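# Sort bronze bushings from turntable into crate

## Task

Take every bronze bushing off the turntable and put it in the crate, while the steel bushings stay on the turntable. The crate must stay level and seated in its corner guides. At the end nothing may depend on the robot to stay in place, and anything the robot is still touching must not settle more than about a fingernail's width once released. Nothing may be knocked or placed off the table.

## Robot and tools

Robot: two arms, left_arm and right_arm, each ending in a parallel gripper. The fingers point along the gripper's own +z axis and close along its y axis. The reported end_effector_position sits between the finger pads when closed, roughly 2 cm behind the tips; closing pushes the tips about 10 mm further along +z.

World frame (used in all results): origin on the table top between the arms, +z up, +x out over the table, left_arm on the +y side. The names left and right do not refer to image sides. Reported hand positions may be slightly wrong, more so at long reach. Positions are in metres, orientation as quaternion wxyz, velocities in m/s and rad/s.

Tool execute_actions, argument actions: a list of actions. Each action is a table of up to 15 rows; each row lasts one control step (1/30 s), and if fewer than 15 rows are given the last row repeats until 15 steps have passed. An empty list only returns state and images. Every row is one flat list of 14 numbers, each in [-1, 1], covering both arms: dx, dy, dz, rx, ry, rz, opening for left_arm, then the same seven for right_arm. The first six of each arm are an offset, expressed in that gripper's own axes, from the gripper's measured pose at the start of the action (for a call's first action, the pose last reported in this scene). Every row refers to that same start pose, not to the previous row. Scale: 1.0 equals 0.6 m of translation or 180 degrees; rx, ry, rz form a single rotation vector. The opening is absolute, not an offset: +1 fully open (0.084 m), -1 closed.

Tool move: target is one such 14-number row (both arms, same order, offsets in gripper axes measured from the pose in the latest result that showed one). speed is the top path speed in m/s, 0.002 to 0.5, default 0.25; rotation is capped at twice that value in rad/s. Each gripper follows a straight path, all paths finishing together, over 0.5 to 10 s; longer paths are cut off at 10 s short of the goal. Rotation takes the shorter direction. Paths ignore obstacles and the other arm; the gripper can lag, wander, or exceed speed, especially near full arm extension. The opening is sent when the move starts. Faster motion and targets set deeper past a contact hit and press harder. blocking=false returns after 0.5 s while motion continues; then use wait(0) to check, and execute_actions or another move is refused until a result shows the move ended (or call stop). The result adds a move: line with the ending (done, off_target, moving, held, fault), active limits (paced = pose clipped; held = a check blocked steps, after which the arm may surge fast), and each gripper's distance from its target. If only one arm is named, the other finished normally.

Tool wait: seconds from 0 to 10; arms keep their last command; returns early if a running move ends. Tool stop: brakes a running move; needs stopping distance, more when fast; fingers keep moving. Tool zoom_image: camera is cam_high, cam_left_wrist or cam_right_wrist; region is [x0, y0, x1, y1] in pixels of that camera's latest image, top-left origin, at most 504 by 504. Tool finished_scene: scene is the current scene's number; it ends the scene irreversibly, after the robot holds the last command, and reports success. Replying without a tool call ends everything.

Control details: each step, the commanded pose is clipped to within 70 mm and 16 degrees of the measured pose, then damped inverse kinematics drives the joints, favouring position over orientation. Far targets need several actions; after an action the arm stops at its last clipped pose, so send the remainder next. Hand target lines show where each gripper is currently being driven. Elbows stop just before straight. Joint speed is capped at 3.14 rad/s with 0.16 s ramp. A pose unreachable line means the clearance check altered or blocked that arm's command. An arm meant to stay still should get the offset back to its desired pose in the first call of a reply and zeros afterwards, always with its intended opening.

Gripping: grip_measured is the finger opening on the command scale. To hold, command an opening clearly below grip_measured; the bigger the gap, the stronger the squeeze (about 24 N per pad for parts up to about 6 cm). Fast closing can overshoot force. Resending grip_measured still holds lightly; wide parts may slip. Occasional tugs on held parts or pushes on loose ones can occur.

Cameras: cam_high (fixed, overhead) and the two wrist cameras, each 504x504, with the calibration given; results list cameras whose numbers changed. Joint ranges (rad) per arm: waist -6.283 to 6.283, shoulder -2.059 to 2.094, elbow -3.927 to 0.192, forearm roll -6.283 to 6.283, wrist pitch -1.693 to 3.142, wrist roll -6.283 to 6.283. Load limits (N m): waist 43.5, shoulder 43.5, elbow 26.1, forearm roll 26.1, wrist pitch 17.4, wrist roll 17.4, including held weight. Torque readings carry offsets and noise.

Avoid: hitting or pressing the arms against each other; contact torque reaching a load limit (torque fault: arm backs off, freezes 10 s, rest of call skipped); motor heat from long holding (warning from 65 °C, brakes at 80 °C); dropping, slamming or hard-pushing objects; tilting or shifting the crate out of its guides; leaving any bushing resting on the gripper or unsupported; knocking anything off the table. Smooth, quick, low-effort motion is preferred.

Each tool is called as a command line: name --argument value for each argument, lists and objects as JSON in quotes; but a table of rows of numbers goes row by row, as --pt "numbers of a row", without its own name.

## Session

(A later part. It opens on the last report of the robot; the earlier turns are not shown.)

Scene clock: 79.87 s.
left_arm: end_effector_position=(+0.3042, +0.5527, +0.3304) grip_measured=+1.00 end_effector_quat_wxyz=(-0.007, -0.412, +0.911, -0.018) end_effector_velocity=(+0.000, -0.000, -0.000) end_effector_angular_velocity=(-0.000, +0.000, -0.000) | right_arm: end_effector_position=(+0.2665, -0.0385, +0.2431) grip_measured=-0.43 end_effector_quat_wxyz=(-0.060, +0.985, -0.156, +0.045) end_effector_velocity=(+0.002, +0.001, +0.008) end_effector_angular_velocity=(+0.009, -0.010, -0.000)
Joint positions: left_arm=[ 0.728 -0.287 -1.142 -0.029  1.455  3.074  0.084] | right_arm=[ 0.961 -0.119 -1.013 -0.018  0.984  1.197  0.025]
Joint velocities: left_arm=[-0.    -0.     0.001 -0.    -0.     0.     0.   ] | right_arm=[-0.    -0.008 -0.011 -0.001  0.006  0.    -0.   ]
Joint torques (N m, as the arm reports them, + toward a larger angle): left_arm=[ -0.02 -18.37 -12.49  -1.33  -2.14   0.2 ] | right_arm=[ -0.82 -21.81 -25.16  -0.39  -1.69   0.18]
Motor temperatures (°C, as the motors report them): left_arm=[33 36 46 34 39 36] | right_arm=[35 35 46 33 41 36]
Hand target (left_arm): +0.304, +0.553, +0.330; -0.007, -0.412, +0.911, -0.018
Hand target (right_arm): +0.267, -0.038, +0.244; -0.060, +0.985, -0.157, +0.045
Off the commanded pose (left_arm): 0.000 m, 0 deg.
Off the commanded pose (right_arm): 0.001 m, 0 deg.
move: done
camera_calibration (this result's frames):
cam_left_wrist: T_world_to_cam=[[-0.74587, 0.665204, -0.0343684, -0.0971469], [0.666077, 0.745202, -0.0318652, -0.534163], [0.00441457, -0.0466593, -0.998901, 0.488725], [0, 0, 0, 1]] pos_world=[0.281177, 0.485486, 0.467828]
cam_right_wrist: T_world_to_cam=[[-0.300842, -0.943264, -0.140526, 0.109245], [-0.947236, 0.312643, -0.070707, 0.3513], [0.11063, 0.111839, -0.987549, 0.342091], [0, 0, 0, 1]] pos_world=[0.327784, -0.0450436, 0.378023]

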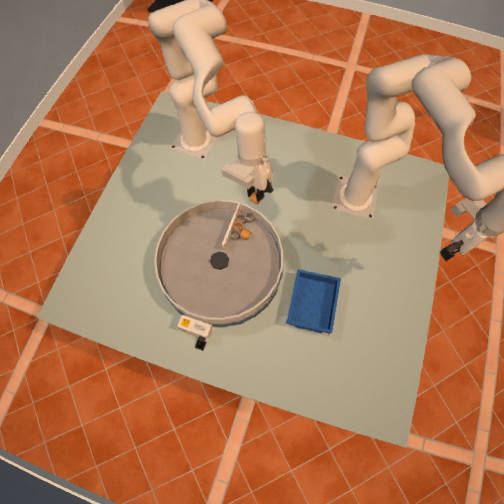

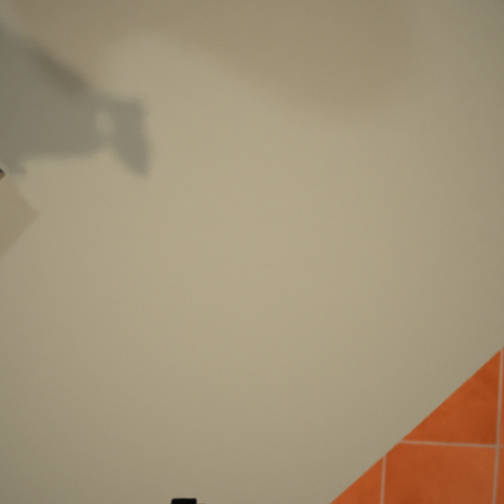

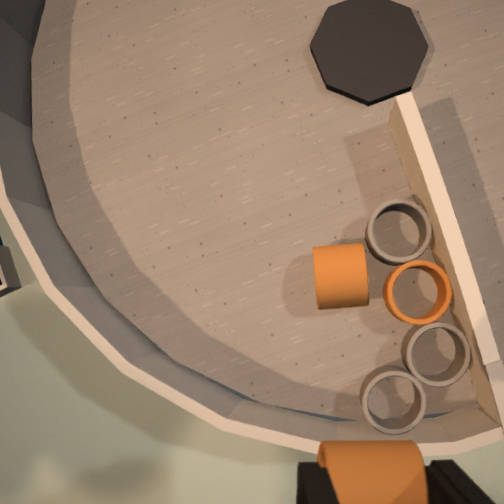

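move --target '[0,0,0,0,0,0,1,0.152,-0.548,0.24,0,0,0,-1]' --speed 0.4

move --target '[0,0,0,0,0,0,1,0,0,0,0,0,0,0]'

move --target '[0,0,0,0,0,0,1,-0.058,0.575,-0.09,0,0,0,0]' --speed 0.4

Scene clock: 91.77 s.
left_arm: end_effector_position=(+0.3042, +0.5527, +0.3304) grip_measured=+1.00 end_effector_quat_wxyz=(-0.007, -0.412, +0.911, -0.018) end_effector_velocity=(-0.000, -0.000, -0.000) end_effector_angular_velocity=(-0.001, +0.001, +0.001) | right_arm: end_effector_position=(+0.4666, +0.2580, +0.1510) grip_measured=-0.43 end_effector_quat_wxyz=(-0.227, +0.953, -0.149, +0.135) end_effector_velocity=(+0.001, +0.001, -0.005) end_effector_angular_velocity=(+0.003, -0.001, -0.000)
Joint positions: left_arm=[ 0.728 -0.287 -1.142 -0.029  1.455  3.074  0.084] | right_arm=[ 1.007  1.267 -2.695 -0.025  0.894  1.239  0.025]
Joint velocities: left_arm=[ 0.    -0.     0.001  0.     0.    -0.001  0.   ] | right_arm=[ 0.     0.01  -0.003  0.001 -0.011  0.    -0.   ]
Joint torques (N m, as the arm reports them, + toward a larger angle): left_arm=[ -0.2  -18.56 -12.18  -1.29  -2.05   0.04] | right_arm=[ -0.35 -45.71 -25.99  -0.46  -2.16   0.07]
Motor temperatures (°C, as the motors report them): left_arm=[33 36 46 34 39 36] | right_arm=[35 35 47 33 41 36]
Hand target (left_arm): +0.304, +0.553, +0.330; -0.007, -0.412, +0.911, -0.018
Hand target (right_arm): +0.467, +0.258, +0.150; -0.227, +0.953, -0.149, +0.135
Off the commanded pose (left_arm): 0.000 m, 0 deg.
Off the commanded pose (right_arm): 0.001 m, 22 deg; orientation clipped at the last step of the last action.
elbow stopped short (right arm): the move would have taken joint 3 (elbow) straighter than the controller allows; a more bent joint 3 avoids this.
move: off_target (right_arm); limits=paced
camera_calibration (this result's frames):
cam_left_wrist: T_world_to_cam=[[-0.74587, 0.665204, -0.0343684, -0.097147], [0.666077, 0.745202, -0.031865, -0.534163], [0.00441472, -0.0466591, -0.998901, 0.488725], [0, 0, 0, 1]] pos_world=[0.281177, 0.485486, 0.467828]
cam_right_wrist: T_world_to_cam=[[-0.21934, -0.848826, -0.481024, 0.425191], [-0.918952, 0.345361, -0.190403, 0.438133], [0.327746, 0.400275, -0.855782, 0.000220103], [0, 0, 0, 1]] pos_world=[0.495812, 0.209511, 0.288137]

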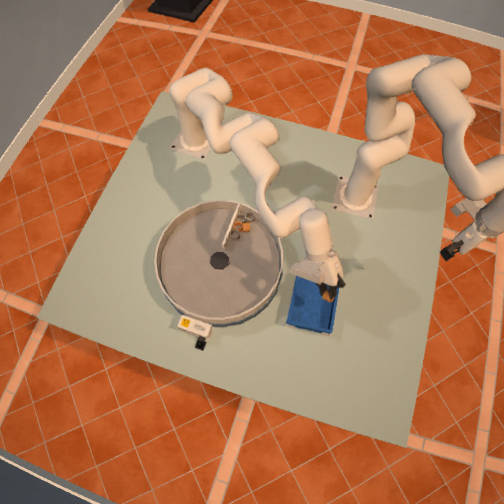

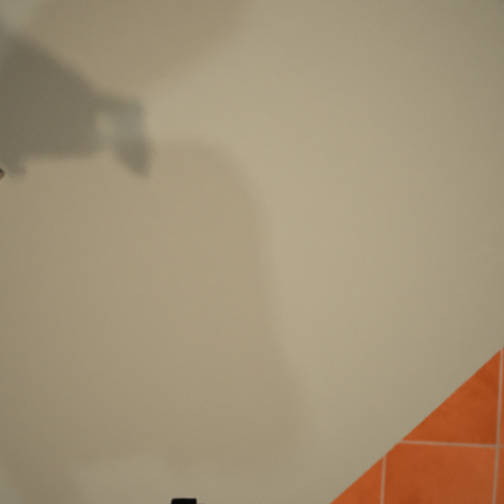

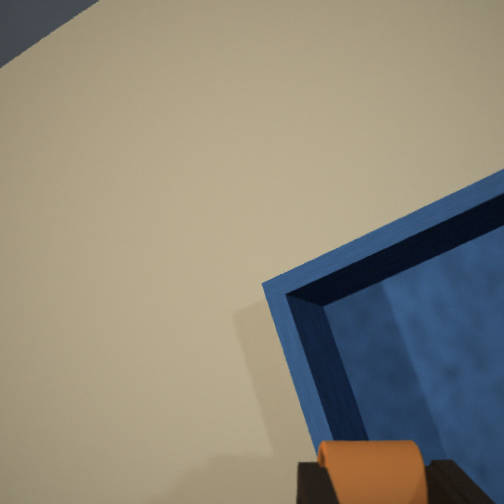

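Scene clock: 92.27 s.
left_arm: end_effector_position=(+0.3042, +0.5527, +0.3304) grip_measured=+1.00 end_effector_quat_wxyz=(-0.007, -0.412, +0.911, -0.018) end_effector_velocity=(+0.000, -0.000, +0.000) end_effector_angular_velocity=(+0.000, +0.000, -0.001) | right_arm: end_effector_position=(+0.4666, +0.2580, +0.1510) grip_measured=-0.01 end_effector_quat_wxyz=(-0.227, +0.953, -0.149, +0.135) end_effector_velocity=(+0.000, +0.000, +0.001) end_effector_angular_velocity=(+0.001, -0.002, -0.001)
Joint positions: left_arm=[ 0.728 -0.287 -1.142 -0.029  1.455  3.074  0.084] | right_arm=[ 1.007  1.267 -2.695 -0.025  0.894  1.239  0.044]
Joint velocities: left_arm=[-0.001  0.    -0.     0.     0.    -0.    -0.   ] | right_arm=[ 0.     0.    -0.001 -0.001 -0.001  0.001  0.   ]
Joint torques (N m, as the arm reports them, + toward a larger angle): left_arm=[  0.08 -18.84 -12.08  -1.46  -2.03   0.01] | right_arm=[ -0.43 -45.14 -25.7   -0.34  -2.1    0.16]
Motor temperatures (°C, as the motors report them): left_arm=[33 36 46 34 39 36] | right_arm=[35 35 47 33 41 36]
Hand target (left_arm): +0.304, +0.553, +0.330; -0.007, -0.412, +0.911, -0.018
Hand target (right_arm): +0.467, +0.258, +0.151; -0.227, +0.953, -0.149, +0.135
Off the commanded pose (left_arm): 0.000 m, 0 deg.
Off the commanded pose (right_arm): 0.000 m, 0 deg.
move: done
camera_calibration (this result's frames):
cam_left_wrist: T_world_to_cam=[[-0.74587, 0.665204, -0.0343684, -0.097147], [0.666077, 0.745202, -0.0318651, -0.534163], [0.00441462, -0.0466593, -0.998901, 0.488725], [0, 0, 0, 1]] pos_world=[0.281177, 0.485486, 0.467828]
cam_right_wrist: T_world_to_cam=[[-0.219355, -0.848844, -0.480985, 0.425178], [-0.918957, 0.345354, -0.190388, 0.438128], [0.32772, 0.400242, -0.855807, 0.000227023], [0, 0, 0, 1]] pos_world=[0.495812, 0.20951, 0.288113]

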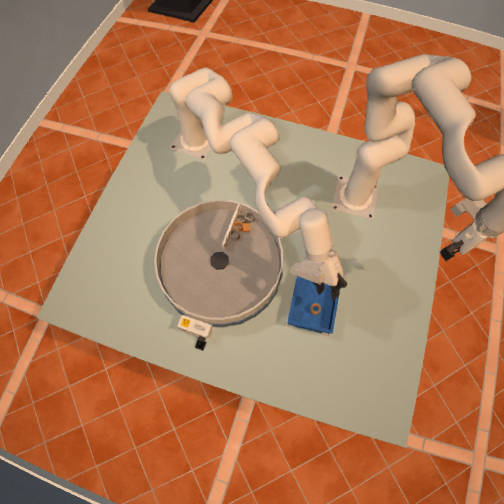

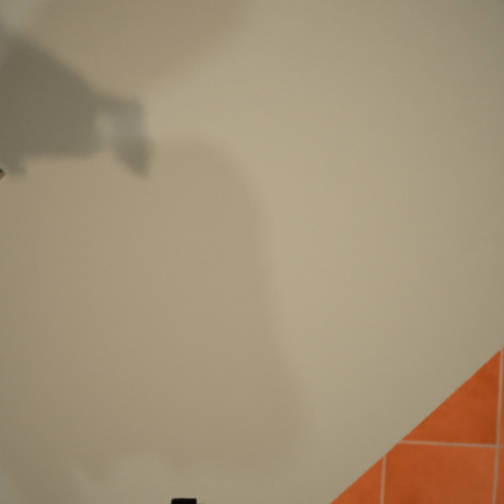

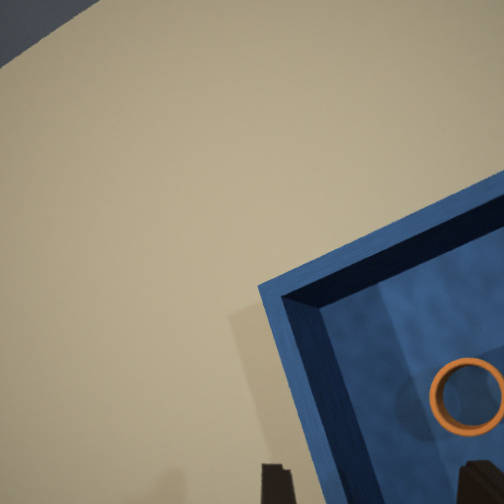

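Scene clock: 103.30 s.
left_arm: end_effector_position=(+0.3042, +0.5527, +0.3304) grip_measured=+1.00 end_effector_quat_wxyz=(-0.007, -0.412, +0.911, -0.018) end_effector_velocity=(-0.001, +0.000, -0.000) end_effector_angular_velocity=(+0.000, +0.001, +0.000) | right_arm: end_effector_position=(+0.3940, +0.1232, +0.1172) grip_measured=-0.16 end_effector_quat_wxyz=(-0.062, +0.988, -0.140, +0.031) end_effector_velocity=(+0.000, +0.001, +0.001) end_effector_angular_velocity=(+0.003, -0.001, +0.001)
Joint positions: left_arm=[ 0.728 -0.287 -1.142 -0.029  1.455  3.074  0.084] | right_arm=[ 0.962  0.732 -1.83   0.016  0.959  1.146  0.037]
Joint velocities: left_arm=[ 0.001 -0.     0.001  0.001 -0.     0.    -0.   ] | right_arm=[ 0.    -0.001 -0.001  0.002 -0.002 -0.002  0.   ]
Joint torques (N m, as the arm reports them, + toward a larger angle): left_arm=[  0.26 -19.22 -12.14  -1.19  -1.98   0.08] | right_arm=[-18.73 -35.42 -10.94  -6.36   6.02   0.31]
Motor temperatures (°C, as the motors report them): left_arm=[33 36 46 34 39 36] | right_arm=[35 36 45 34 43 36]
Hand target (left_arm): +0.304, +0.553, +0.330; -0.007, -0.412, +0.911, -0.018
Hand target (right_arm): +0.396, +0.119, +0.116; -0.058, +0.988, -0.143, +0.029
Off the commanded pose (left_arm): 0.000 m, 0 deg.
Off the commanded pose (right_arm): 0.198 m, 23 deg.
TORQUE FAULT: the external load on joint 3 (elbow) of the right arm reached its load limit, and that arm stopped for 10 seconds. That time counts as 17 of the actions that you can send in this scene. A torque fault stops only its own arm. That arm's remaining commands of this call were not run. Joint 3 (elbow) of that arm moved back by up to 3 degrees. That arm holds there, with its grip as last carried out, and accepts commands again: back off and push less far. That arm stops again, at the same cost, whenever a joint's load reaches its limit.
move: fault (right_arm); limits=paced
camera_calibration (this result's frames):
cam_left_wrist: T_world_to_cam=[[-0.74587, 0.665204, -0.0343685, -0.097147], [0.666077, 0.745202, -0.0318652, -0.534163], [0.00441462, -0.0466593, -0.998901, 0.488725], [0, 0, 0, 1]] pos_world=[0.281177, 0.485486, 0.467828]
cam_right_wrist: T_world_to_cam=[[-0.269935, -0.952471, -0.14119, 0.271415], [-0.959337, 0.2786, -0.0453277, 0.418588], [0.0825088, 0.123213, -0.988944, 0.195373], [0, 0, 0, 1]] pos_world=[0.458711, 0.117823, 0.250508]

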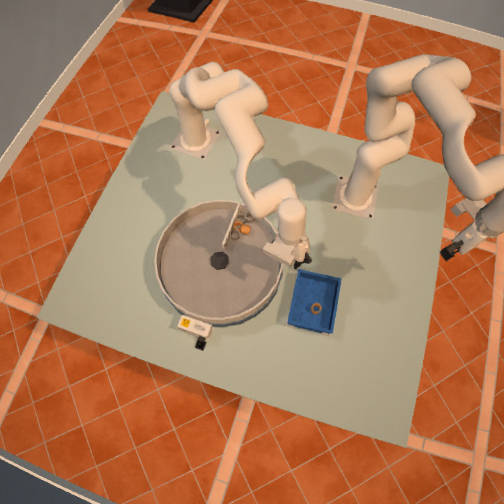

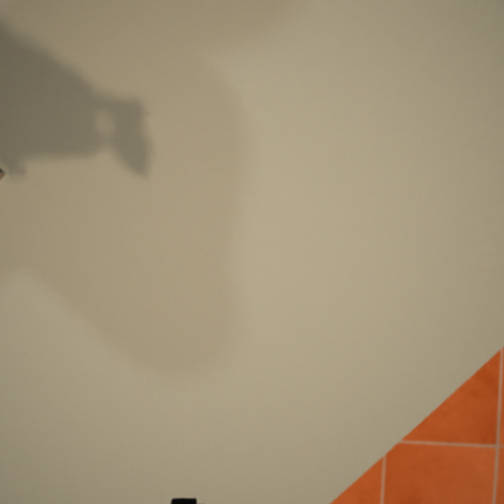

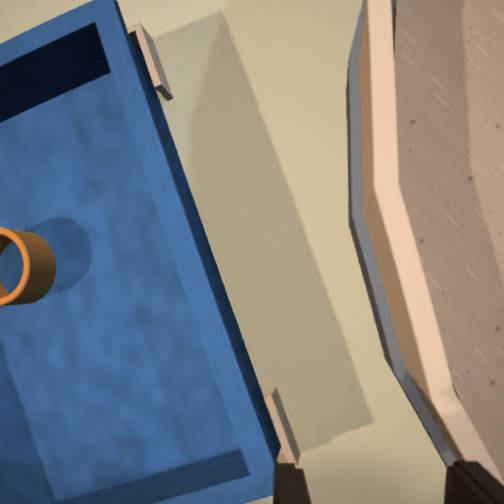

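move --target '[0,0,0,0,0,0,1,0,0,-0.2,0,0,0,0]' --speed 0.3

move --target '[0,0,0,0,0,0,1,-0.027,0.315,0.04,0,0,0,0]' --speed 0.4

Scene clock: 111.60 s.
left_arm: end_effector_position=(+0.3042, +0.5527, +0.3304) grip_measured=+1.00 end_effector_quat_wxyz=(-0.007, -0.412, +0.911, -0.018) end_effector_velocity=(-0.000, +0.001, +0.000) end_effector_angular_velocity=(+0.001, +0.000, +0.001) | right_arm: end_effector_position=(+0.3846, +0.1092, +0.2343) grip_measured=-0.01 end_effector_quat_wxyz=(-0.061, +0.988, -0.140, +0.030) end_effector_velocity=(+0.002, +0.002, +0.015) end_effector_angular_velocity=(+0.016, -0.017, +0.002)
Joint positions: left_arm=[ 0.728 -0.287 -1.142 -0.029  1.455  3.074  0.084] | right_arm=[ 0.959  0.591 -1.939  0.014  1.211  1.147  0.044]
Joint velocities: left_arm=[ 0.001  0.    -0.     0.001 -0.     0.     0.   ] | right_arm=[ 0.    -0.011 -0.018 -0.003  0.006 -0.001 -0.   ]
Joint torques (N m, as the arm reports them, + toward a larger angle): left_arm=[  0.56 -18.91 -12.21  -0.96  -1.78   0.24] | right_arm=[ -0.55 -37.67 -24.76  -0.42  -1.76   0.21]
Motor temperatures (°C, as the motors report them): left_arm=[33 36 47 34 39 36] | right_arm=[36 36 44 34 44 36]
Hand target (left_arm): +0.304, +0.553, +0.330; -0.007, -0.412, +0.911, -0.018
Hand target (right_arm): +0.385, +0.110, +0.236; -0.062, +0.988, -0.140, +0.031
Off the commanded pose (left_arm): 0.000 m, 0 deg.
Off the commanded pose (right_arm): 0.002 m, 0 deg.
move: done
camera_calibration (this result's frames):
cam_left_wrist: T_world_to_cam=[[-0.74587, 0.665204, -0.0343685, -0.0971471], [0.666077, 0.745202, -0.0318651, -0.534163], [0.00441469, -0.0466593, -0.998901, 0.488725], [0, 0, 0, 1]] pos_world=[0.281177, 0.485486, 0.467828]
cam_right_wrist: T_world_to_cam=[[-0.27042, -0.952692, -0.138747, 0.271761], [-0.959339, 0.278759, -0.0443013, 0.418509], [0.0808823, 0.121125, -0.989337, 0.314608], [0, 0, 0, 1]] pos_world=[0.449536, 0.104135, 0.367499]

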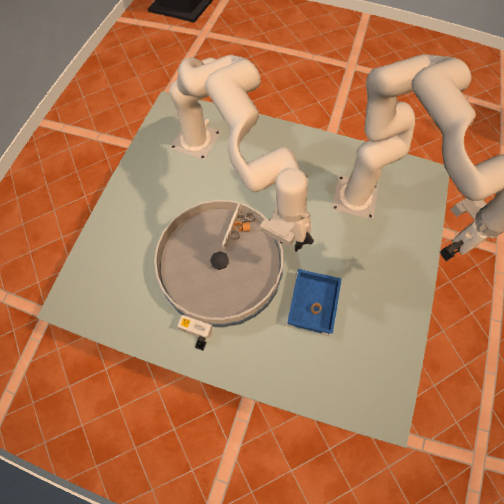

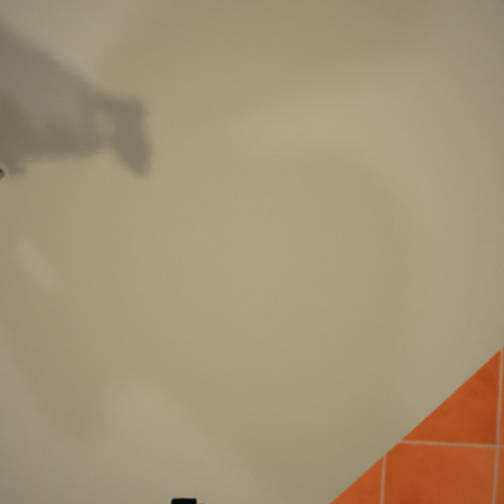

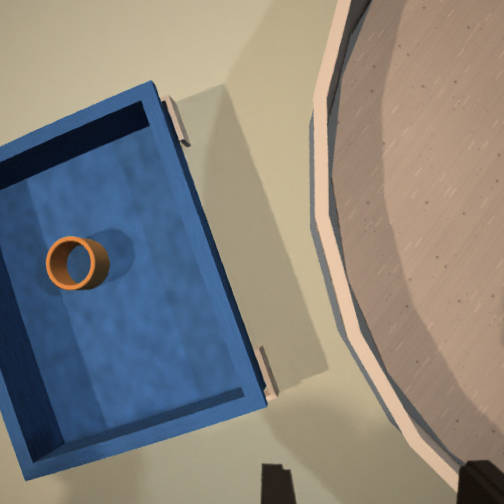

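Scene clock: 112.80 s.
left_arm: end_effector_position=(+0.3042, +0.5527, +0.3304) grip_measured=+1.00 end_effector_quat_wxyz=(-0.007, -0.412, +0.911, -0.018) end_effector_velocity=(+0.000, +0.000, +0.000) end_effector_angular_velocity=(+0.001, -0.000, +0.000) | right_arm: end_effector_position=(+0.3196, -0.0638, +0.1852) grip_measured=-0.01 end_effector_quat_wxyz=(-0.061, +0.988, -0.139, +0.030) end_effector_velocity=(-0.000, -0.002, -0.000) end_effector_angular_velocity=(+0.007, -0.005, -0.000)
Joint positions: left_arm=[ 0.728 -0.287 -1.142 -0.029  1.455  3.074  0.084] | right_arm=[ 0.828  0.012 -0.992  0.041  0.848  0.994  0.044]
Joint velocities: left_arm=[-0.    -0.    -0.001  0.     0.    -0.001 -0.   ] | right_arm=[-0.003 -0.01   0.016  0.003 -0.014 -0.005 -0.   ]
Joint torques (N m, as the arm reports them, + toward a larger angle): left_arm=[  0.61 -19.16 -12.32  -1.08  -1.9    0.13] | right_arm=[ -0.65 -24.11 -24.2   -0.3   -1.76   0.06]
Motor temperatures (°C, as the motors report them): left_arm=[33 36 47 34 39 36] | right_arm=[36 36 44 34 44 36]
Hand target (left_arm): +0.304, +0.553, +0.330; -0.007, -0.412, +0.911, -0.018
Hand target (right_arm): +0.320, -0.064, +0.185; -0.061, +0.988, -0.140, +0.030
Off the commanded pose (left_arm): 0.000 m, 0 deg.
Off the commanded pose (right_arm): 0.000 m, 0 deg.
move: done; limits=paced
camera_calibration (this result's frames):
cam_left_wrist: T_world_to_cam=[[-0.74587, 0.665204, -0.0343686, -0.0971469], [0.666077, 0.745202, -0.031865, -0.534163], [0.0044148, -0.0466592, -0.998901, 0.488725], [0, 0, 0, 1]] pos_world=[0.281177, 0.485486, 0.467828]
cam_right_wrist: T_world_to_cam=[[-0.27012, -0.952931, -0.137686, 0.0821754], [-0.959465, 0.278349, -0.0441341, 0.402224], [0.0803814, 0.120183, -0.989492, 0.292409], [0, 0, 0, 1]] pos_world=[0.384613, -0.0687937, 0.318402]

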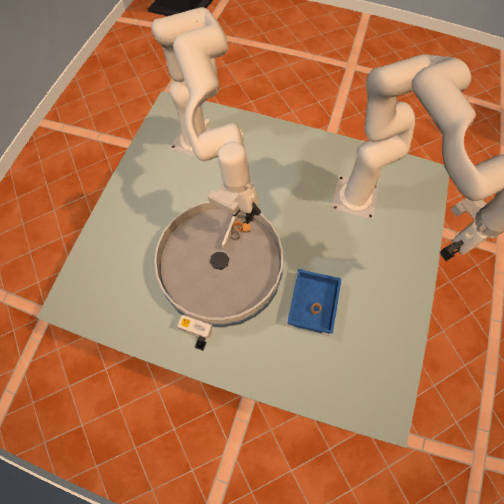

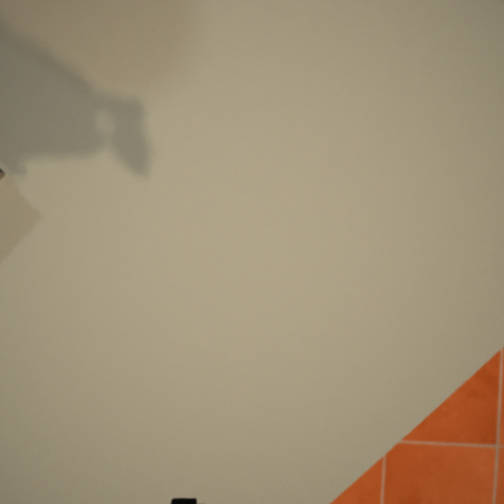

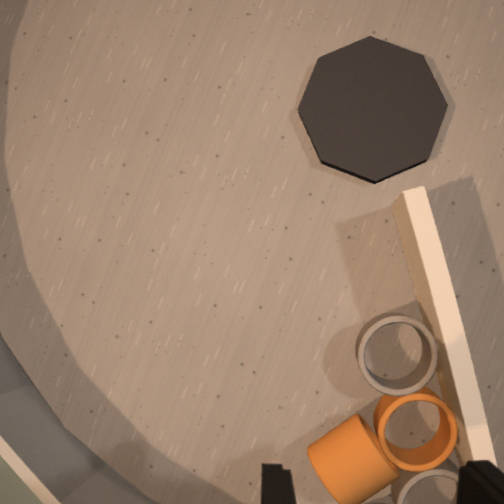

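move --target '[0,0,0,0,0,0,1,-0.032,0.012,0.15,0,0,0,0.0]' --speed 0.06

move --target '[0,0,0,0,0,0,1,0,0,0,0,0,0,-1]'

move --target '[0,0,0,0,0,0,1,0,0,-0.25,0,0,0,-1]'

Scene clock: 122.97 s.
left_arm: end_effector_position=(+0.3042, +0.5527, +0.3304) grip_measured=+1.00 end_effector_quat_wxyz=(-0.007, -0.412, +0.911, -0.018) end_effector_velocity=(-0.000, +0.001, +0.001) end_effector_angular_velocity=(+0.001, -0.001, +0.002) | right_arm: end_effector_position=(+0.3059, -0.0555, +0.0937) grip_measured=-0.02 end_effector_quat_wxyz=(-0.061, +0.988, -0.139, +0.030) end_effector_velocity=(-0.003, +0.002, +0.001) end_effector_angular_velocity=(-0.002, +0.003, +0.009)
Joint positions: left_arm=[ 0.728 -0.287 -1.142 -0.029  1.455  3.074  0.084] | right_arm=[ 0.863  0.154 -0.872  0.048  0.586  1.017  0.043]
Joint velocities: left_arm=[ 0.002 -0.    -0.001  0.    -0.    -0.    -0.   ] | right_arm=[ 0.007 -0.003 -0.     0.001  0.006 -0.002  0.   ]
Joint torques (N m, as the arm reports them, + toward a larger angle): left_arm=[ -0.17 -18.94 -12.5   -1.14  -2.19   0.12] | right_arm=[ -0.94 -15.96  -7.63  -0.2    2.13   0.28]
Motor temperatures (°C, as the motors report them): left_arm=[33 36 47 34 39 36] | right_arm=[35 35 45 34 43 36]
Hand target (left_arm): +0.304, +0.553, +0.330; -0.007, -0.412, +0.911, -0.018
Hand target (right_arm): +0.306, -0.055, +0.094; -0.061, +0.988, -0.139, +0.030
Off the commanded pose (left_arm): 0.000 m, 0 deg.
Off the commanded pose (right_arm): 0.001 m, 0 deg.
move: done
camera_calibration (this result's frames):
cam_left_wrist: T_world_to_cam=[[-0.74587, 0.665204, -0.0343685, -0.097147], [0.666077, 0.745202, -0.0318651, -0.534163], [0.00441475, -0.0466593, -0.998901, 0.488725], [0, 0, 0, 1]] pos_world=[0.281177, 0.485486, 0.467828]
cam_right_wrist: T_world_to_cam=[[-0.270159, -0.952953, -0.137455, 0.0738373], [-0.959486, 0.27833, -0.043805, 0.38269], [0.080002, 0.120052, -0.989539, 0.202069], [0, 0, 0, 1]] pos_world=[0.370968, -0.0604093, 0.226868]

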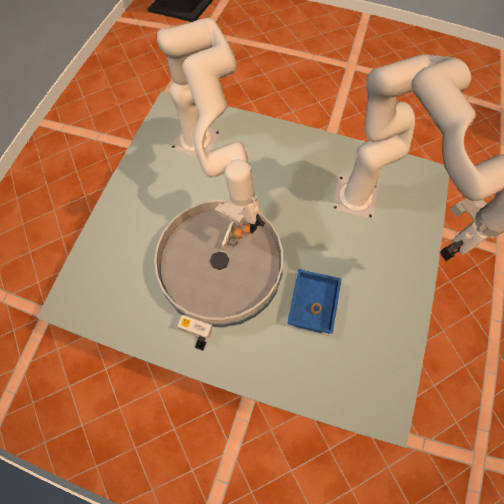

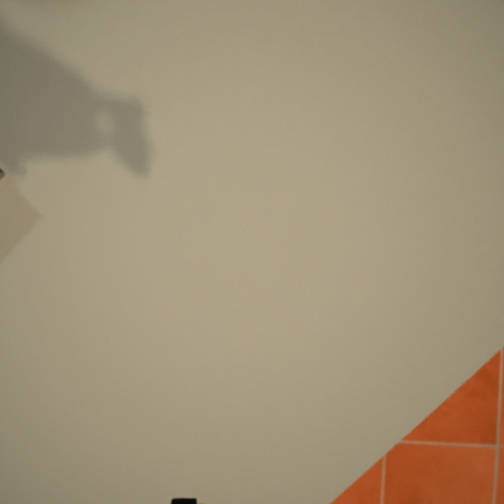

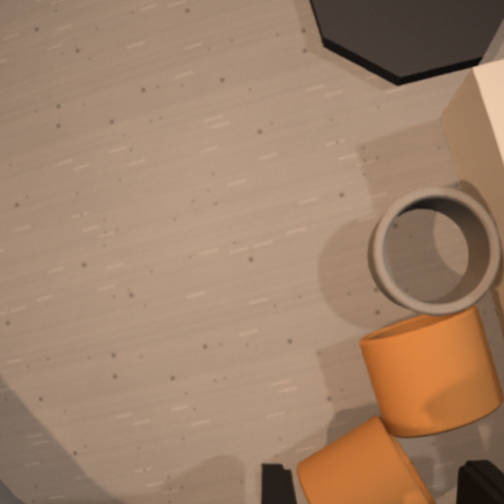

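Scene clock: 123.47 s.
left_arm: end_effector_position=(+0.3042, +0.5527, +0.3304) grip_measured=+1.00 end_effector_quat_wxyz=(-0.007, -0.412, +0.911, -0.018) end_effector_velocity=(-0.000, -0.000, -0.000) end_effector_angular_velocity=(-0.001, +0.001, -0.000) | right_arm: end_effector_position=(+0.3056, -0.0559, +0.0932) grip_measured=-0.20 end_effector_quat_wxyz=(-0.060, +0.988, -0.140, +0.030) end_effector_velocity=(+0.001, +0.001, +0.001) end_effector_angular_velocity=(+0.002, -0.003, +0.001)
Joint positions: left_arm=[ 0.728 -0.287 -1.142 -0.029  1.455  3.074  0.084] | right_arm=[ 0.863  0.154 -0.871  0.048  0.586  1.017  0.035]
Joint velocities: left_arm=[-0.     0.     0.001 -0.     0.     0.    -0.   ] | right_arm=[ 0.     0.    -0.002 -0.001 -0.002  0.     0.   ]
Joint torques (N m, as the arm reports them, + toward a larger angle): left_arm=[  0.08 -17.9  -12.39  -1.32  -2.18  -0.05] | right_arm=[  0.8  -15.93 -11.54   0.     0.42   0.24]
Motor temperatures (°C, as the motors report them): left_arm=[33 36 47 34 39 36] | right_arm=[35 35 45 34 43 36]
Hand target (left_arm): +0.304, +0.553, +0.330; -0.007, -0.412, +0.911, -0.018
Hand target (right_arm): +0.306, -0.055, +0.094; -0.061, +0.988, -0.139, +0.030
Off the commanded pose (left_arm): 0.000 m, 0 deg.
Off the commanded pose (right_arm): 0.001 m, 0 deg.
move: done
camera_calibration (this result's frames):
cam_left_wrist: T_world_to_cam=[[-0.74587, 0.665204, -0.0343685, -0.097147], [0.666077, 0.745202, -0.0318651, -0.534163], [0.0044147, -0.0466593, -0.998901, 0.488725], [0, 0, 0, 1]] pos_world=[0.281177, 0.485486, 0.467828]
cam_right_wrist: T_world_to_cam=[[-0.270399, -0.953082, -0.136085, 0.073223], [-0.95951, 0.278368, -0.0430339, 0.382409], [0.0788965, 0.118939, -0.989762, 0.201954], [0, 0, 0, 1]] pos_world=[0.370791, -0.0606828, 0.226308]

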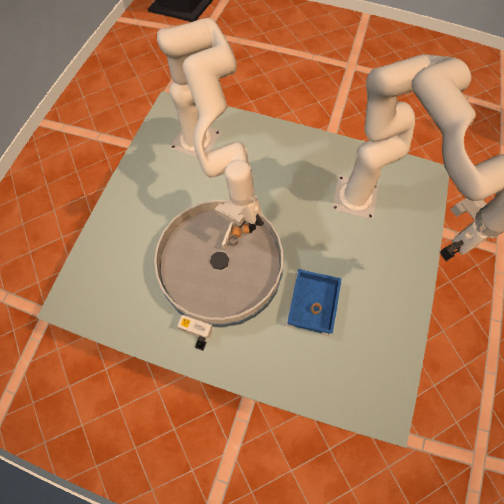

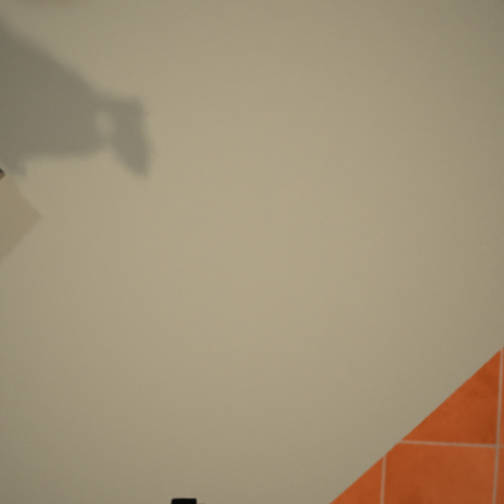

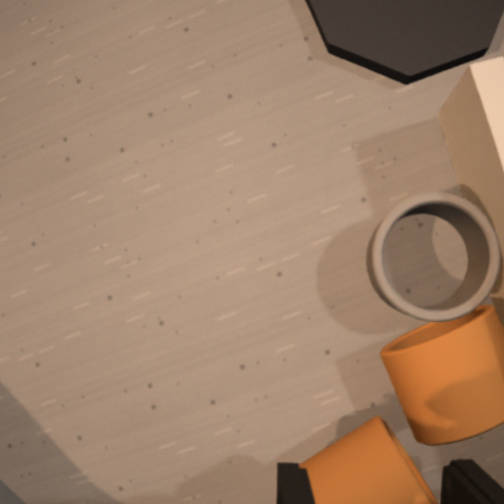

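Scene clock: 124.57 s.
left_arm: end_effector_position=(+0.3042, +0.5527, +0.3304) grip_measured=+1.00 end_effector_quat_wxyz=(-0.007, -0.412, +0.911, -0.018) end_effector_velocity=(-0.000, +0.000, -0.000) end_effector_angular_velocity=(-0.000, +0.001, +0.001) | right_arm: end_effector_position=(+0.2944, -0.0725, +0.2406) grip_measured=-1.00 end_effector_quat_wxyz=(-0.059, +0.988, -0.140, +0.029) end_effector_velocity=(+0.002, +0.002, +0.008) end_effector_angular_velocity=(+0.010, -0.008, -0.002)
Joint positions: left_arm=[ 0.728 -0.287 -1.142 -0.029  1.455  3.074  0.084] | right_arm=[ 0.85  -0.123 -1.007  0.033  1.002  1.027  0.   ]
Joint velocities: left_arm=[ 0.  0.  0.  0.  0. -0.  0.] | right_arm=[-0.    -0.007 -0.012  0.002  0.006  0.002  0.   ]
Joint torques (N m, as the arm reports them, + toward a larger angle): left_arm=[  0.35 -19.   -12.6   -1.29  -2.1    0.18] | right_arm=[ -0.71 -21.07 -24.97  -0.34  -1.83   0.06]
Motor temperatures (°C, as the motors report them): left_arm=[33 36 47 34 39 36] | right_arm=[35 35 45 34 43 36]
Hand target (left_arm): +0.304, +0.553, +0.330; -0.007, -0.412, +0.911, -0.018
Hand target (right_arm): +0.295, -0.072, +0.242; -0.060, +0.988, -0.140, +0.030
Off the commanded pose (left_arm): 0.000 m, 0 deg.
Off the commanded pose (right_arm): 0.001 m, 0 deg.
move: done
camera_calibration (this result's frames):
cam_left_wrist: T_world_to_cam=[[-0.74587, 0.665204, -0.0343685, -0.0971472], [0.666077, 0.745202, -0.0318652, -0.534163], [0.00441458, -0.0466593, -0.998901, 0.488725], [0, 0, 0, 1]] pos_world=[0.281177, 0.485486, 0.467828]
cam_right_wrist: T_world_to_cam=[[-0.270767, -0.953214, -0.134415, 0.0741635], [-0.959508, 0.278504, -0.0421918, 0.382456], [0.077653, 0.117548, -0.990026, 0.350987], [0, 0, 0, 1]] pos_world=[0.359796, -0.0770799, 0.373592]

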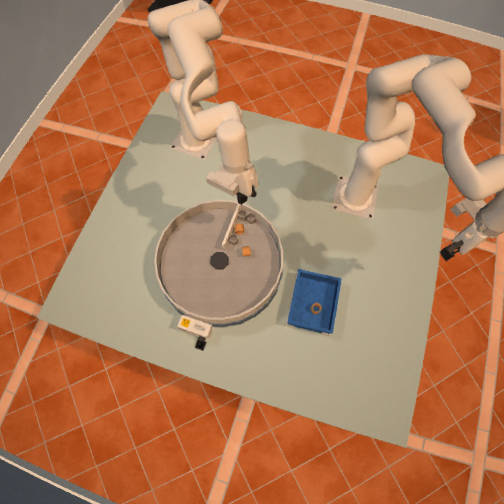

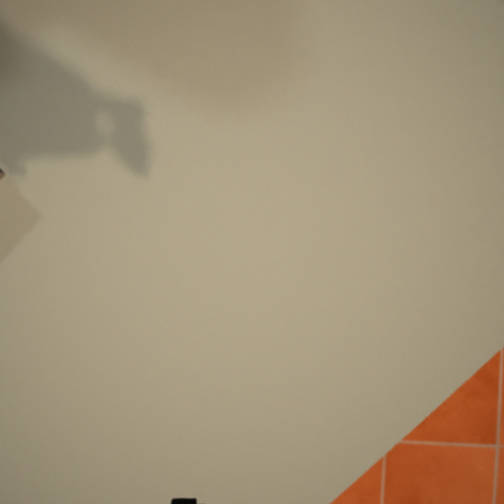

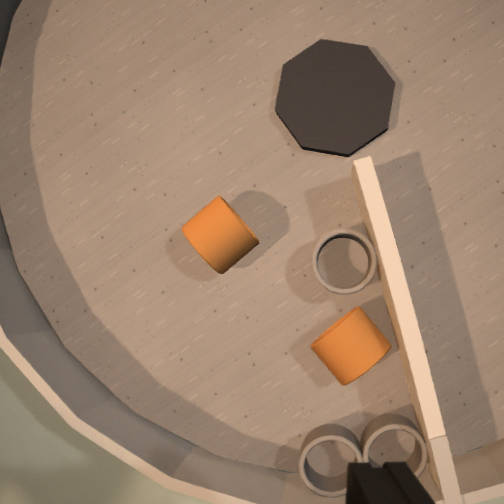

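Slipped. Look again.

move --target '[0,0,0,0,0,0,1,0.03,0.03,0.1,0,0,0,0.2]'

wait --seconds 3

Scene clock: 128.20 s.
left_arm: end_effector_position=(+0.3042, +0.5527, +0.3304) grip_measured=+1.00 end_effector_quat_wxyz=(-0.007, -0.412, +0.911, -0.018) end_effector_velocity=(+0.000, -0.000, +0.000) end_effector_angular_velocity=(+0.001, -0.000, -0.002) | right_arm: end_effector_position=(+0.3112, -0.0879, +0.1803) grip_measured=+0.19 end_effector_quat_wxyz=(-0.060, +0.988, -0.140, +0.029) end_effector_velocity=(-0.000, -0.001, -0.004) end_effector_angular_velocity=(-0.002, +0.004, +0.000)
Joint positions: left_arm=[ 0.728 -0.287 -1.142 -0.029  1.455  3.074  0.084] | right_arm=[ 0.801 -0.053 -0.903  0.046  0.829  0.964  0.052]
Joint velocities: left_arm=[-0.001 -0.    -0.001  0.     0.     0.001  0.   ] | right_arm=[-0.001  0.004  0.005  0.002 -0.006 -0.003  0.   ]
Joint torques (N m, as the arm reports them, + toward a larger angle): left_arm=[  0.23 -18.53 -12.34  -1.42  -1.89   0.11] | right_arm=[ -0.79 -22.4  -24.07  -0.23  -1.67   0.19]
Motor temperatures (°C, as the motors report them): left_arm=[33 36 47 34 39 36] | right_arm=[35 35 46 34 43 36]
Hand target (left_arm): +0.304, +0.553, +0.330; -0.007, -0.412, +0.911, -0.018
Hand target (right_arm): +0.311, -0.088, +0.180; -0.059, +0.988, -0.140, +0.029
Off the commanded pose (left_arm): 0.000 m, 0 deg.
Off the commanded pose (right_arm): 0.001 m, 0 deg.
move: done
camera_calibration (this result's frames):
cam_left_wrist: T_world_to_cam=[[-0.74587, 0.665204, -0.0343683, -0.0971472], [0.666077, 0.745202, -0.0318654, -0.534163], [0.00441435, -0.0466594, -0.998901, 0.488725], [0, 0, 0, 1]] pos_world=[0.281177, 0.485486, 0.467828]
cam_right_wrist: T_world_to_cam=[[-0.270445, -0.953191, -0.135229, 0.0559122], [-0.95953, 0.278325, -0.0428695, 0.400428], [0.0785005, 0.118163, -0.989886, 0.291569], [0, 0, 0, 1]] pos_world=[0.376455, -0.0926067, 0.313347]

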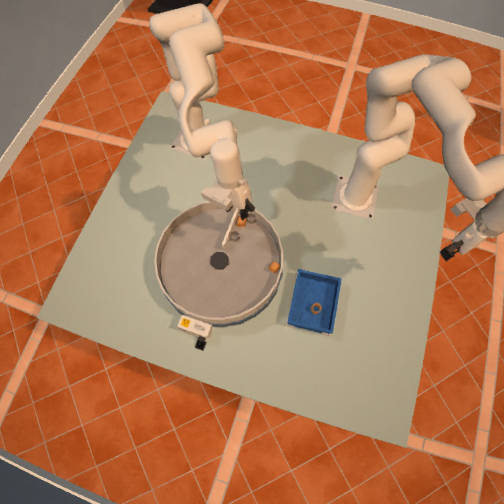

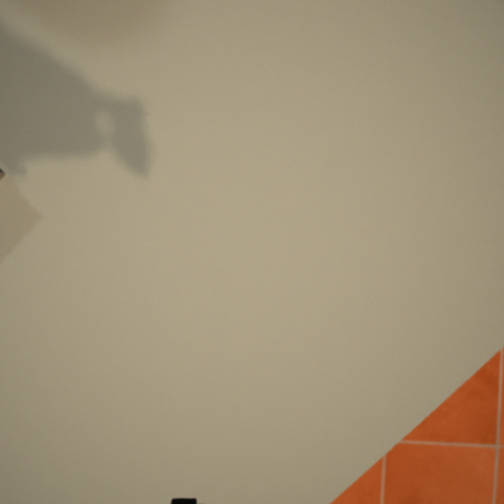

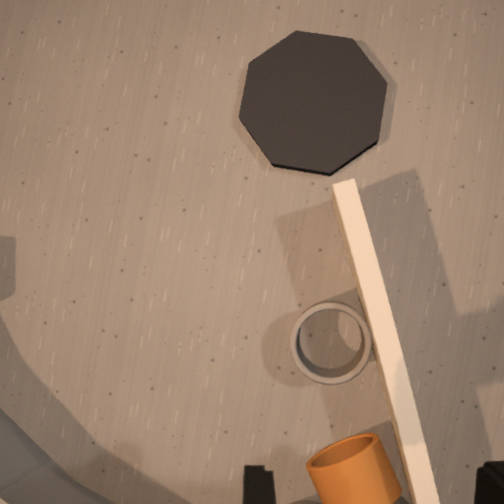

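Scene clock: 131.20 s.
left_arm: end_effector_position=(+0.3042, +0.5527, +0.3304) grip_measured=+1.00 end_effector_quat_wxyz=(-0.007, -0.412, +0.911, -0.018) end_effector_velocity=(-0.001, +0.001, -0.000) end_effector_angular_velocity=(-0.000, -0.000, +0.003) | right_arm: end_effector_position=(+0.3111, -0.0882, +0.1796) grip_measured=+0.19 end_effector_quat_wxyz=(-0.059, +0.988, -0.140, +0.029) end_effector_velocity=(+0.000, +0.000, +0.000) end_effector_angular_velocity=(+0.002, -0.001, +0.001)
Joint positions: left_arm=[ 0.728 -0.287 -1.142 -0.029  1.455  3.074  0.084] | right_arm=[ 0.8   -0.052 -0.903  0.046  0.828  0.963  0.052]
Joint velocities: left_arm=[ 0.002  0.     0.    -0.001 -0.     0.    -0.   ] | right_arm=[ 0.    -0.     0.     0.001 -0.002 -0.001  0.   ]
Joint torques (N m, as the arm reports them, + toward a larger angle): left_arm=[ -0.25 -18.64 -12.29  -1.36  -1.88   0.16] | right_arm=[ -0.41 -22.59 -23.73  -0.42  -1.67   0.17]
Motor temperatures (°C, as the motors report them): left_arm=[33 36 47 34 39 36] | right_arm=[35 35 46 33 43 36]
Hand target (left_arm): +0.304, +0.553, +0.330; -0.007, -0.412, +0.911, -0.018
Hand target (right_arm): +0.311, -0.088, +0.180; -0.059, +0.988, -0.140, +0.029
Off the commanded pose (left_arm): 0.000 m, 0 deg.
Off the commanded pose (right_arm): 0.000 m, 0 deg.
wait: 3.00 s; at rest by 0.17 s
camera_calibration (this result's frames):
cam_left_wrist: T_world_to_cam=[[-0.74587, 0.665204, -0.0343685, -0.0971471], [0.666077, 0.745202, -0.0318652, -0.534163], [0.00441462, -0.0466594, -0.998901, 0.488725], [0, 0, 0, 1]] pos_world=[0.281177, 0.485486, 0.467828]
cam_right_wrist: T_world_to_cam=[[-0.270689, -0.953246, -0.134348, 0.055477], [-0.959529, 0.278426, -0.0422335, 0.400268], [0.0776647, 0.117478, -0.990034, 0.291196], [0, 0, 0, 1]] pos_world=[0.37647, -0.092771, 0.312652]

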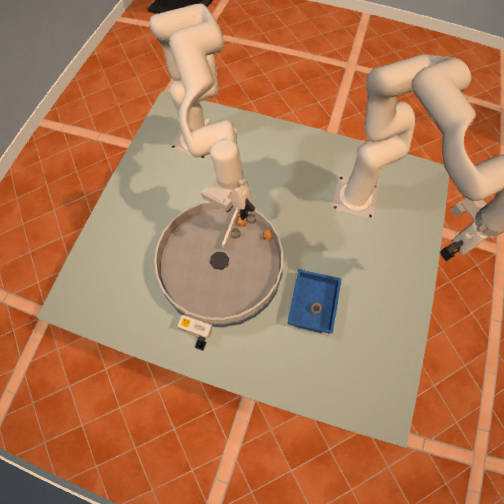

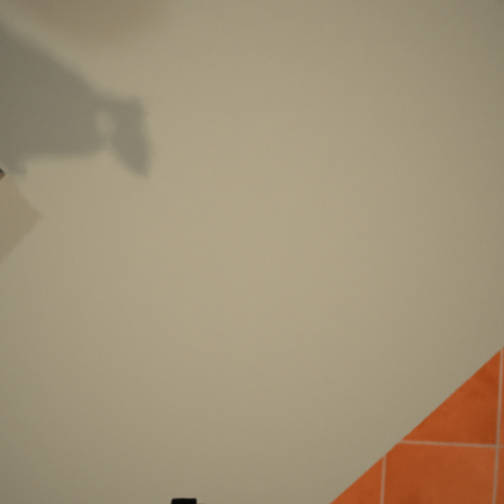

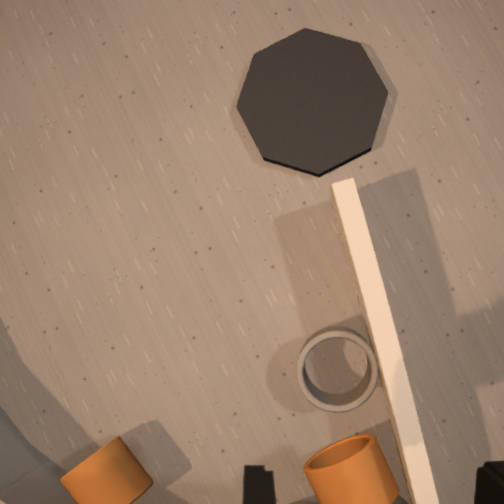

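Move back for a view of the pile.

move --target '[0,0,0,0,0,0,1,-0.08,-0.05,-0.05,0,0,0,0.2]'

wait --seconds 2

Scene clock: 139.83 s.
left_arm: end_effector_position=(+0.3042, +0.5527, +0.3304) grip_measured=+1.00 end_effector_quat_wxyz=(-0.007, -0.412, +0.911, -0.018) end_effector_velocity=(-0.000, -0.000, +0.000) end_effector_angular_velocity=(-0.001, +0.001, +0.000) | right_arm: end_effector_position=(+0.2711, -0.0498, +0.2108) grip_measured=+0.19 end_effector_quat_wxyz=(-0.059, +0.988, -0.140, +0.029) end_effector_velocity=(-0.001, +0.002, +0.002) end_effector_angular_velocity=(+0.003, -0.002, -0.001)
Joint positions: left_arm=[ 0.728 -0.287 -1.142 -0.029  1.455  3.074  0.084] | right_arm=[ 0.924 -0.096 -0.948  0.023  0.915  1.104  0.052]
Joint velocities: left_arm=[-0.001 -0.    -0.     0.     0.002 -0.001  0.   ] | right_arm=[ 0.004 -0.002 -0.004  0.     0.002  0.005  0.   ]
Joint torques (N m, as the arm reports them, + toward a larger angle): left_arm=[ -0.32 -18.44 -12.27  -1.28  -2.07   0.24] | right_arm=[ -0.82 -22.21 -24.46  -0.34  -1.77   0.22]
Motor temperatures (°C, as the motors report them): left_arm=[33 36 47 34 39 36] | right_arm=[35 35 47 33 43 36]
Hand target (left_arm): +0.304, +0.553, +0.330; -0.007, -0.412, +0.911, -0.018
Hand target (right_arm): +0.271, -0.049, +0.211; -0.059, +0.988, -0.140, +0.029
Off the commanded pose (left_arm): 0.000 m, 0 deg.
Off the commanded pose (right_arm): 0.001 m, 0 deg.
move: done
camera_calibration (this result's frames):
cam_left_wrist: T_world_to_cam=[[-0.74587, 0.665204, -0.0343685, -0.0971471], [0.666077, 0.745202, -0.0318651, -0.534163], [0.0044147, -0.0466593, -0.998901, 0.488725], [0, 0, 0, 1]] pos_world=[0.281177, 0.485486, 0.467828]
cam_right_wrist: T_world_to_cam=[[-0.271086, -0.953174, -0.134055, 0.0855031], [-0.959456, 0.278747, -0.0417669, 0.352474], [0.0771785, 0.117297, -0.990093, 0.320792], [0, 0, 0, 1]] pos_world=[0.336604, -0.0543797, 0.343798]

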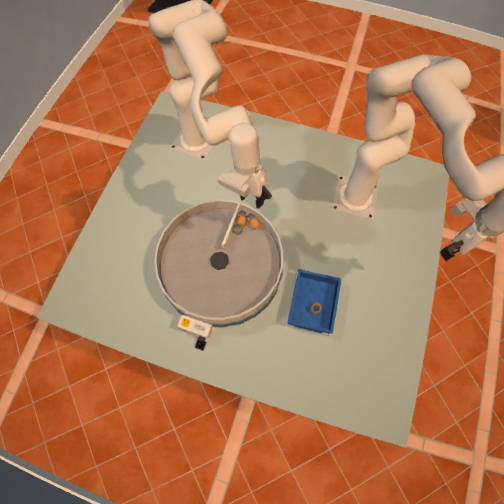

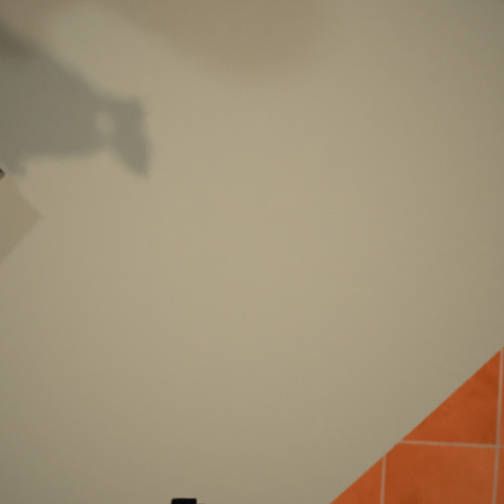

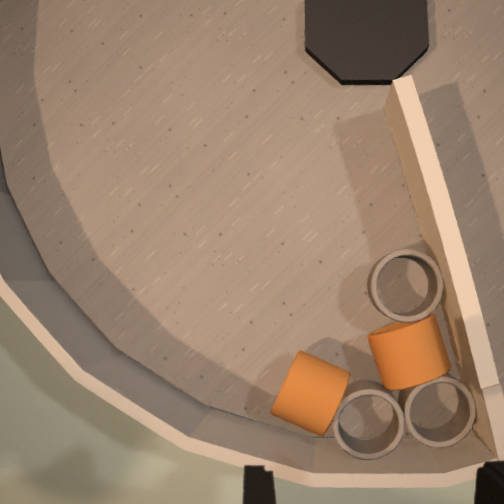

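Scene clock: 141.83 s.
left_arm: end_effector_position=(+0.3042, +0.5527, +0.3304) grip_measured=+1.00 end_effector_quat_wxyz=(-0.007, -0.412, +0.911, -0.018) end_effector_velocity=(-0.000, -0.000, -0.000) end_effector_angular_velocity=(-0.001, +0.001, +0.000) | right_arm: end_effector_position=(+0.2710, -0.0495, +0.2111) grip_measured=+0.19 end_effector_quat_wxyz=(-0.059, +0.988, -0.140, +0.029) end_effector_velocity=(+0.001, +0.000, +0.000) end_effector_angular_velocity=(+0.001, -0.002, -0.000)
Joint positions: left_arm=[ 0.728 -0.287 -1.142 -0.029  1.455  3.074  0.084] | right_arm=[ 0.925 -0.096 -0.949  0.023  0.915  1.104  0.052]
Joint velocities: left_arm=[ 0.    -0.     0.001  0.     0.    -0.    -0.   ] | right_arm=[-0.     0.    -0.    -0.002 -0.002  0.001 -0.   ]
Joint torques (N m, as the arm reports them, + toward a larger angle): left_arm=[  0.46 -18.25 -12.35  -1.43  -2.1    0.  ] | right_arm=[ -0.89 -21.91 -24.52  -0.27  -1.63   0.14]
Motor temperatures (°C, as the motors report them): left_arm=[33 36 47 34 39 36] | right_arm=[35 35 47 33 43 36]
Hand target (left_arm): +0.304, +0.553, +0.330; -0.007, -0.412, +0.911, -0.018
Hand target (right_arm): +0.271, -0.049, +0.211; -0.059, +0.988, -0.140, +0.029
Off the commanded pose (left_arm): 0.000 m, 0 deg.
Off the commanded pose (right_arm): 0.000 m, 0 deg.
wait: 2.00 s; at rest by 0.17 s
camera_calibration (this result's frames):
cam_left_wrist: T_world_to_cam=[[-0.74587, 0.665204, -0.0343686, -0.097147], [0.666077, 0.745202, -0.0318654, -0.534163], [0.00441455, -0.0466596, -0.998901, 0.488725], [0, 0, 0, 1]] pos_world=[0.281177, 0.485486, 0.467828]
cam_right_wrist: T_world_to_cam=[[-0.270705, -0.953215, -0.134539, 0.0858026], [-0.959533, 0.278436, -0.0420584, 0.352336], [0.0775511, 0.117709, -0.990015, 0.321005], [0, 0, 0, 1]] pos_world=[0.336411, -0.0541, 0.344162]

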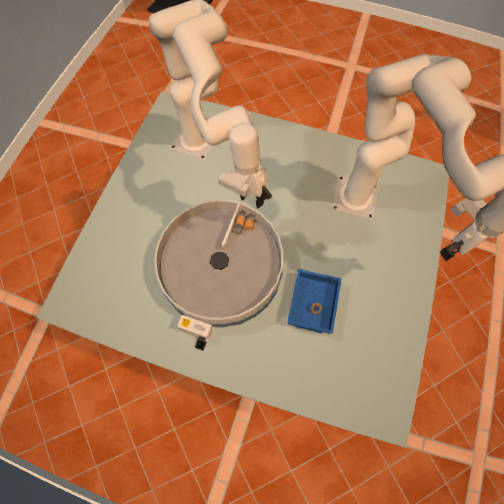

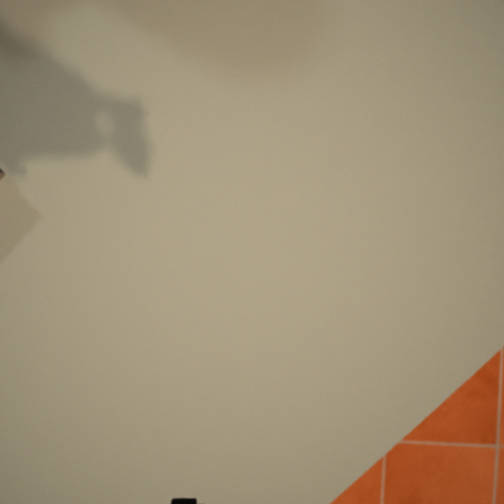

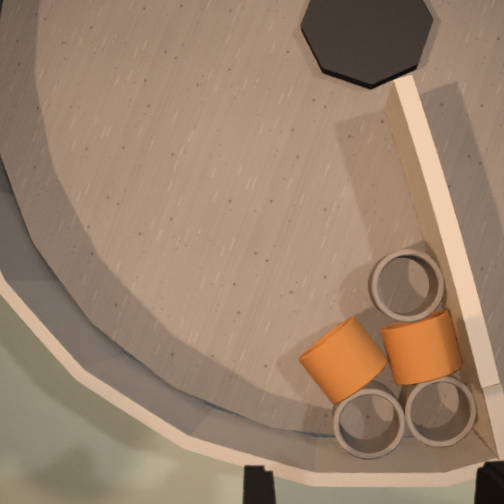

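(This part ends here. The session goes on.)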